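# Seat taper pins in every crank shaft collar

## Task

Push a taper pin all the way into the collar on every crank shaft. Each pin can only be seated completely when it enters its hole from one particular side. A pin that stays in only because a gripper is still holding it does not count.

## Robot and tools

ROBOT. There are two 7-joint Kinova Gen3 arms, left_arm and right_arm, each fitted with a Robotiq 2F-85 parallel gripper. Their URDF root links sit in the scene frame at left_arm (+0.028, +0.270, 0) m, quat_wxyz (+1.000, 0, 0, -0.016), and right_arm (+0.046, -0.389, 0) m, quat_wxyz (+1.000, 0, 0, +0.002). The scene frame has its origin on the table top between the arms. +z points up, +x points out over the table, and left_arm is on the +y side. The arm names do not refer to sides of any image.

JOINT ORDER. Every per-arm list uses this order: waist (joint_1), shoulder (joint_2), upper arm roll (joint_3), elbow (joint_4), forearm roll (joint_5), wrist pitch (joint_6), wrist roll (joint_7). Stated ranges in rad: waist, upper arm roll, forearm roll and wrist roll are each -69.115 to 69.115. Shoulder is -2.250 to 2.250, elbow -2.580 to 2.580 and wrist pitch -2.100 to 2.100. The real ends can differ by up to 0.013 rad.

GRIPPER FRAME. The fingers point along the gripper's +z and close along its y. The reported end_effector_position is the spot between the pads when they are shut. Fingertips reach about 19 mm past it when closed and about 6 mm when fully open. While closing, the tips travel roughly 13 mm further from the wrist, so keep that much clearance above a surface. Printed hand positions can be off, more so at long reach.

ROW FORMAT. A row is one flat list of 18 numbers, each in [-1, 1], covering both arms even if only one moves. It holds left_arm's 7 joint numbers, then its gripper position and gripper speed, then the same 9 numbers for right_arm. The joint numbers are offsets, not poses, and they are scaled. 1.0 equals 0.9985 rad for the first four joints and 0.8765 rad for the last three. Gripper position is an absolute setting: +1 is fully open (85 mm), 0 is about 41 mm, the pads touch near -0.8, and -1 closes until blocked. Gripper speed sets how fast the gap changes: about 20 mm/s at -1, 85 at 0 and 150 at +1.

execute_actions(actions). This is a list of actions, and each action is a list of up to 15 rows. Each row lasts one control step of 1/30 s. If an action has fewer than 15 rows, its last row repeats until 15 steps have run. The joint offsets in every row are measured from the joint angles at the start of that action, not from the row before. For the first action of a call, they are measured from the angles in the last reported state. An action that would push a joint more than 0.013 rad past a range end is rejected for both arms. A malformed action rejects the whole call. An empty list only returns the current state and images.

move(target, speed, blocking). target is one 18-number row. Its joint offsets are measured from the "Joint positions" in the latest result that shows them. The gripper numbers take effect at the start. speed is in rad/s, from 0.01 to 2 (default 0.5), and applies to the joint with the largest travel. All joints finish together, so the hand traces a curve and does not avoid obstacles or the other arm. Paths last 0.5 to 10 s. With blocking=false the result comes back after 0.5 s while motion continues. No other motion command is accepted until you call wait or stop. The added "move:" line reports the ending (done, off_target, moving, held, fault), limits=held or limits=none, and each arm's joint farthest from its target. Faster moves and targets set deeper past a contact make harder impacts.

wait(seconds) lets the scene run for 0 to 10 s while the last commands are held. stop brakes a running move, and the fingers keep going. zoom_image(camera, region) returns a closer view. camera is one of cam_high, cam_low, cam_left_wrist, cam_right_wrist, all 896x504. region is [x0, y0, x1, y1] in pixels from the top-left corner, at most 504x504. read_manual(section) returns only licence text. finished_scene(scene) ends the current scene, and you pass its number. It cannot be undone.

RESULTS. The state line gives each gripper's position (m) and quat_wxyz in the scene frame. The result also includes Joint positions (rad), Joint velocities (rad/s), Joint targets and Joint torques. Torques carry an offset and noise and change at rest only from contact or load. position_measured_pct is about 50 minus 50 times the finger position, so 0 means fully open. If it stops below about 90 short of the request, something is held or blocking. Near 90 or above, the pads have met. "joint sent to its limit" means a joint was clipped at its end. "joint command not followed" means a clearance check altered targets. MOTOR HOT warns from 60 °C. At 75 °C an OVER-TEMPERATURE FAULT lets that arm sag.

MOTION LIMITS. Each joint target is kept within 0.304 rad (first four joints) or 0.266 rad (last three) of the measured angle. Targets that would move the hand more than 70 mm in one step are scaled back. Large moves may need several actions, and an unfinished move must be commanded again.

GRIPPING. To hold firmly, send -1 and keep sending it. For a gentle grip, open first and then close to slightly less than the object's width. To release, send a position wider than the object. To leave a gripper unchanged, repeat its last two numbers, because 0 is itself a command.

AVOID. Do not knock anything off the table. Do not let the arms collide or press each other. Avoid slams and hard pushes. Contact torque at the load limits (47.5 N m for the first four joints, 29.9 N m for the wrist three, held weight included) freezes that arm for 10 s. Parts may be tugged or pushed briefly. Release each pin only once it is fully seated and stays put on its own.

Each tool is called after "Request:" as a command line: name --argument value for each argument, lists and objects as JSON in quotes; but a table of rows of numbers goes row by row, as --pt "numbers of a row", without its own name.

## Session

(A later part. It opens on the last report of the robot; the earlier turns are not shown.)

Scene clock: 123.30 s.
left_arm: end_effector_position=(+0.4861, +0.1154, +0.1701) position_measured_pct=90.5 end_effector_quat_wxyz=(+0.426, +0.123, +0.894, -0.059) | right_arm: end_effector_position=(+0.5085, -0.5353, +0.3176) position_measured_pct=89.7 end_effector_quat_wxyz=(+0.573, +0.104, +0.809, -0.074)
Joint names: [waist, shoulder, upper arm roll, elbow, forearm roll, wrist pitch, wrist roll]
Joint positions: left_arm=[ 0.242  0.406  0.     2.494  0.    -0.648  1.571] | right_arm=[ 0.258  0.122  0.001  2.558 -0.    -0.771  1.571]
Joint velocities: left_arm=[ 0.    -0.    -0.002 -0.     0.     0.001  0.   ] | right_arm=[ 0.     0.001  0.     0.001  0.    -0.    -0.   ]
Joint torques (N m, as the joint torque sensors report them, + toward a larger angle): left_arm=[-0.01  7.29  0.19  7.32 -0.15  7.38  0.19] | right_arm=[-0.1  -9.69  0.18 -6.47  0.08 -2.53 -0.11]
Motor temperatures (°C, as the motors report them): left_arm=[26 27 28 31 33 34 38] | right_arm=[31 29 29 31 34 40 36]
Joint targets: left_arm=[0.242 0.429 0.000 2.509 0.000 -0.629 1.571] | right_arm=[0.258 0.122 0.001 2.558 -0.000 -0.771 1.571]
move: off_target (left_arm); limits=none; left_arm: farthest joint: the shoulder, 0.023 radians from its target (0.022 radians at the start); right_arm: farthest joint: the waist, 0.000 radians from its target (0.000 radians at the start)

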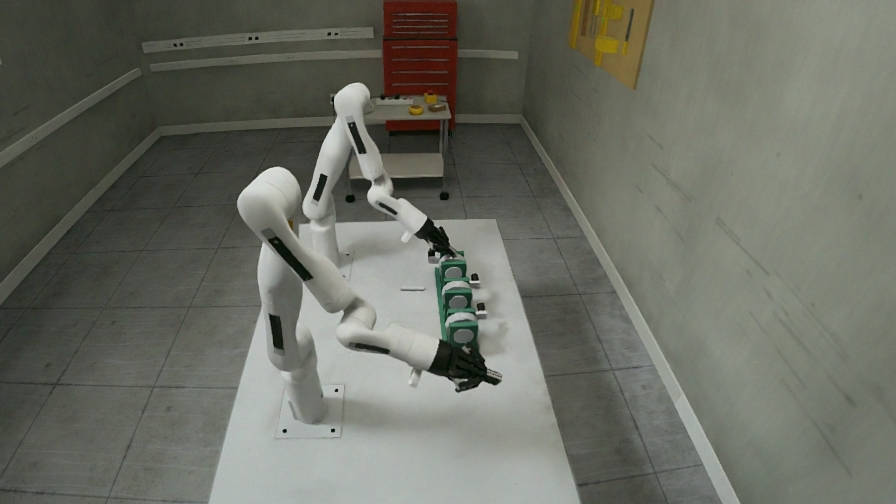

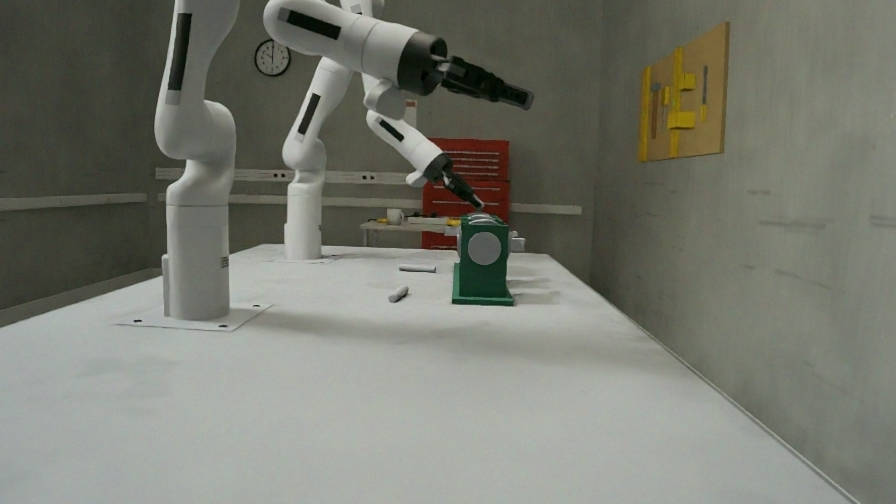

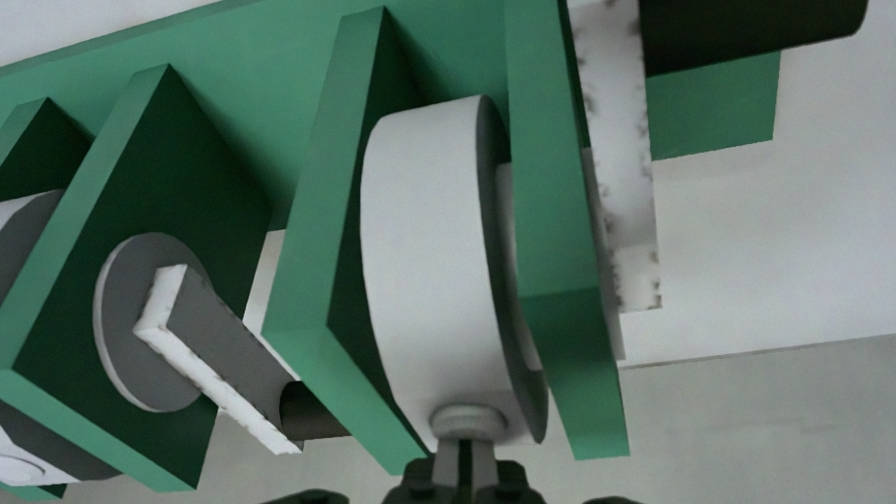

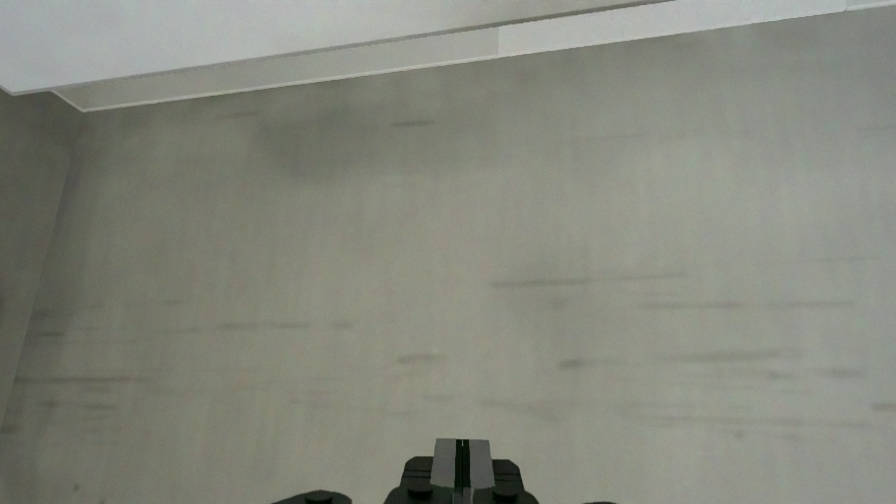

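Request:
move --target '[0,-0.06,0,0,0,0,0,-0.85,1, 0,0,0,0,0,0,0,-0.8,0]' --speed 0.2

Request:
zoom_image --camera "cam_left_wrist" --region '[390,300,550,440]'

Request:
zoom_image --camera "cam_left_wrist" --region '[0,340,160,480]'

Request:
zoom_image --camera "cam_high" --region '[420,240,500,340]'

Scene clock: 124.40 s.
left_arm: end_effector_position=(+0.4918, +0.1138, +0.1991) position_measured_pct=90.5 end_effector_quat_wxyz=(+0.453, +0.121, +0.881, -0.063) | right_arm: end_effector_position=(+0.5085, -0.5353, +0.3176) position_measured_pct=89.7 end_effector_quat_wxyz=(+0.573, +0.104, +0.809, -0.074)
Joint names: [waist, shoulder, upper arm roll, elbow, forearm roll, wrist pitch, wrist roll]
Joint positions: left_arm=[ 0.242  0.346  0.     2.494  0.    -0.648  1.571] | right_arm=[ 0.258  0.122  0.001  2.558 -0.    -0.771  1.571]
Joint velocities: left_arm=[-0.    -0.005  0.    -0.     0.    -0.002 -0.   ] | right_arm=[ 0.     0.    -0.     0.002  0.     0.001  0.   ]
Joint torques (N m, as the joint torque sensors report them, + toward a larger angle): left_arm=[  0.23 -12.85  -0.08  -4.93   0.07  -2.52  -0.43] | right_arm=[ 0.21 -9.78  0.18 -6.45  0.23 -2.33 -0.07]
Motor temperatures (°C, as the motors report them): left_arm=[26 27 28 31 33 34 38] | right_arm=[31 29 29 31 34 40 36]
Joint targets: left_arm=[0.242 0.346 0.000 2.494 0.000 -0.648 1.571] | right_arm=[0.258 0.122 0.001 2.558 -0.000 -0.771 1.571]
move: done; limits=none; left_arm: farthest joint: the waist, 0.000 radians from its target (0.000 radians at the start); right_arm: farthest joint: the waist, 0.000 radians from its target (0.000 radians at the start)

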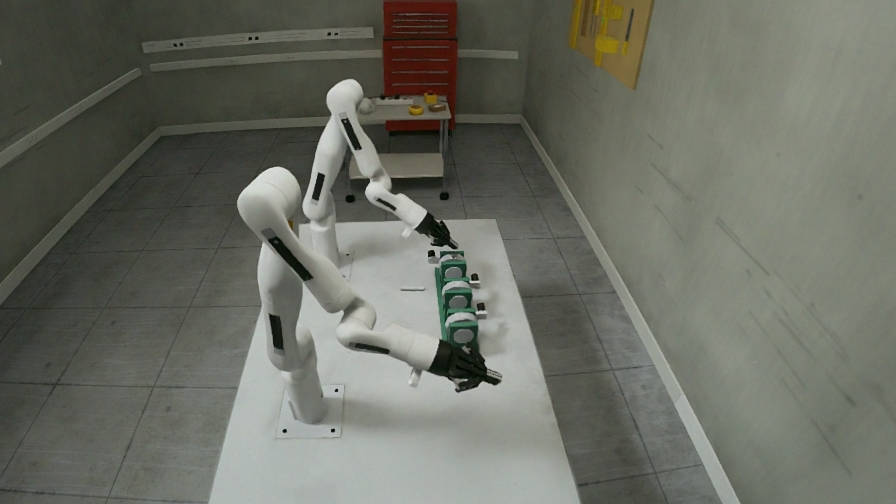

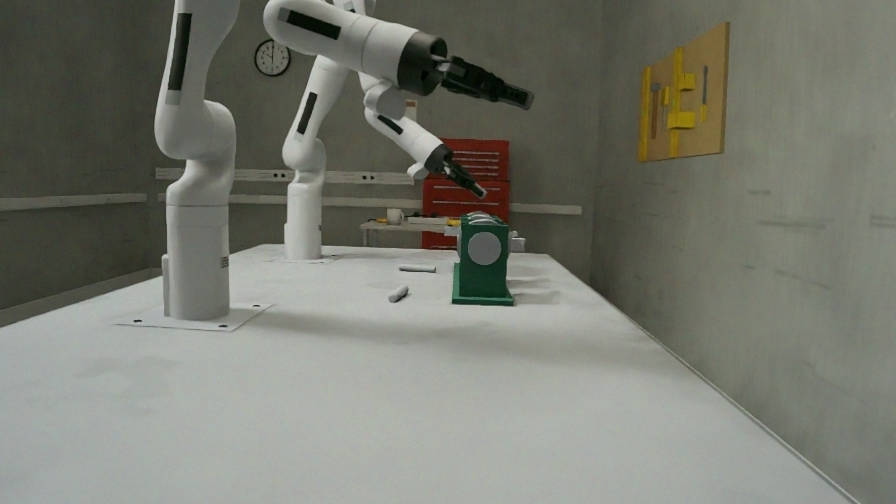

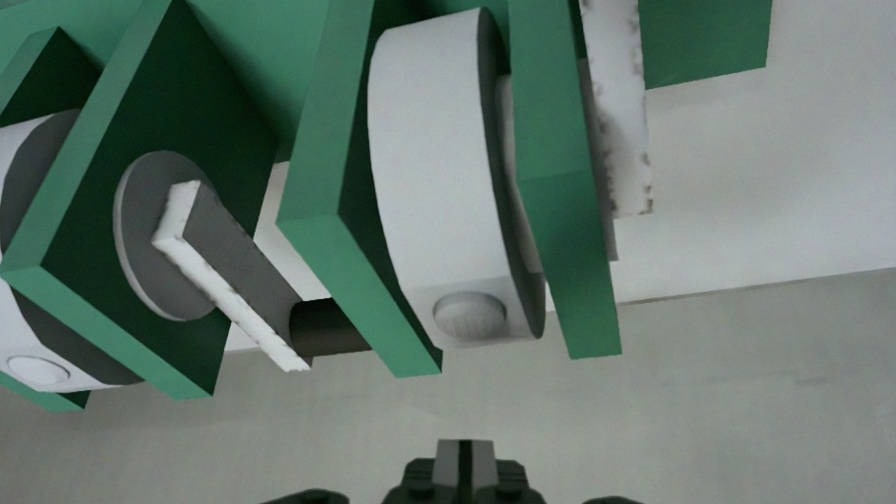

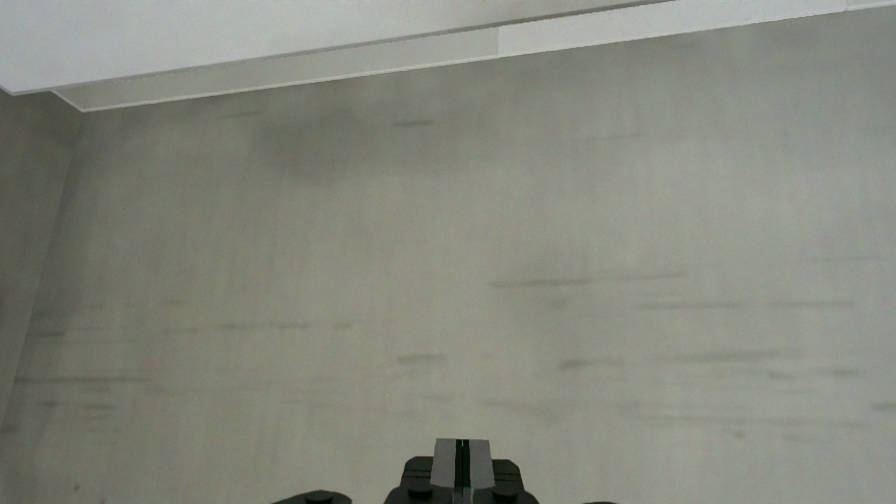

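Region (390, 300, 550, 440) of cam_left_wrist's 896x504 image, scaled by 3.150; it fills the top 441 rows of this view, and the rest is white.

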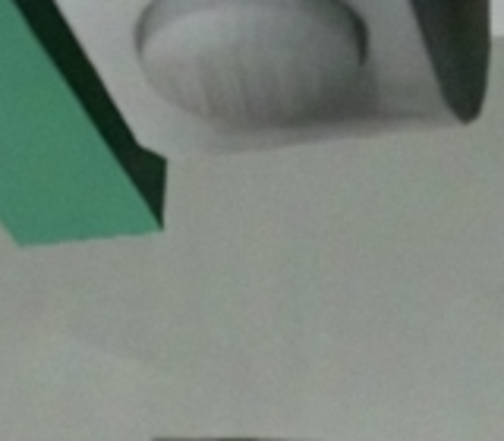

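Region (0, 340, 160, 480) of cam_left_wrist's 896x504 image, scaled by 3.150; it fills the top 441 rows of this view, and the rest is white.

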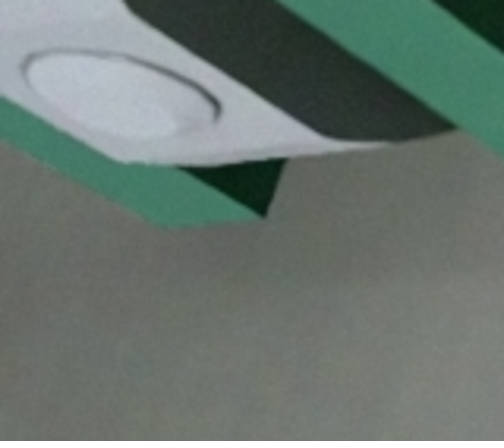

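Region (420, 240, 500, 340) of cam_high's 896x504 image, scaled by 5.040, with more detail than that image has; it fills the left 403 columns of this view, and the rest is white.

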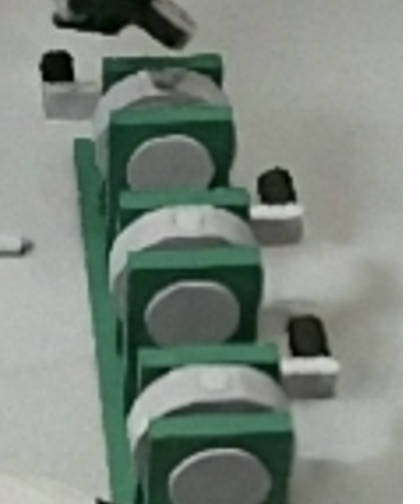

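Request:
finished_scene --scene 1

The scene is finished: the task was done.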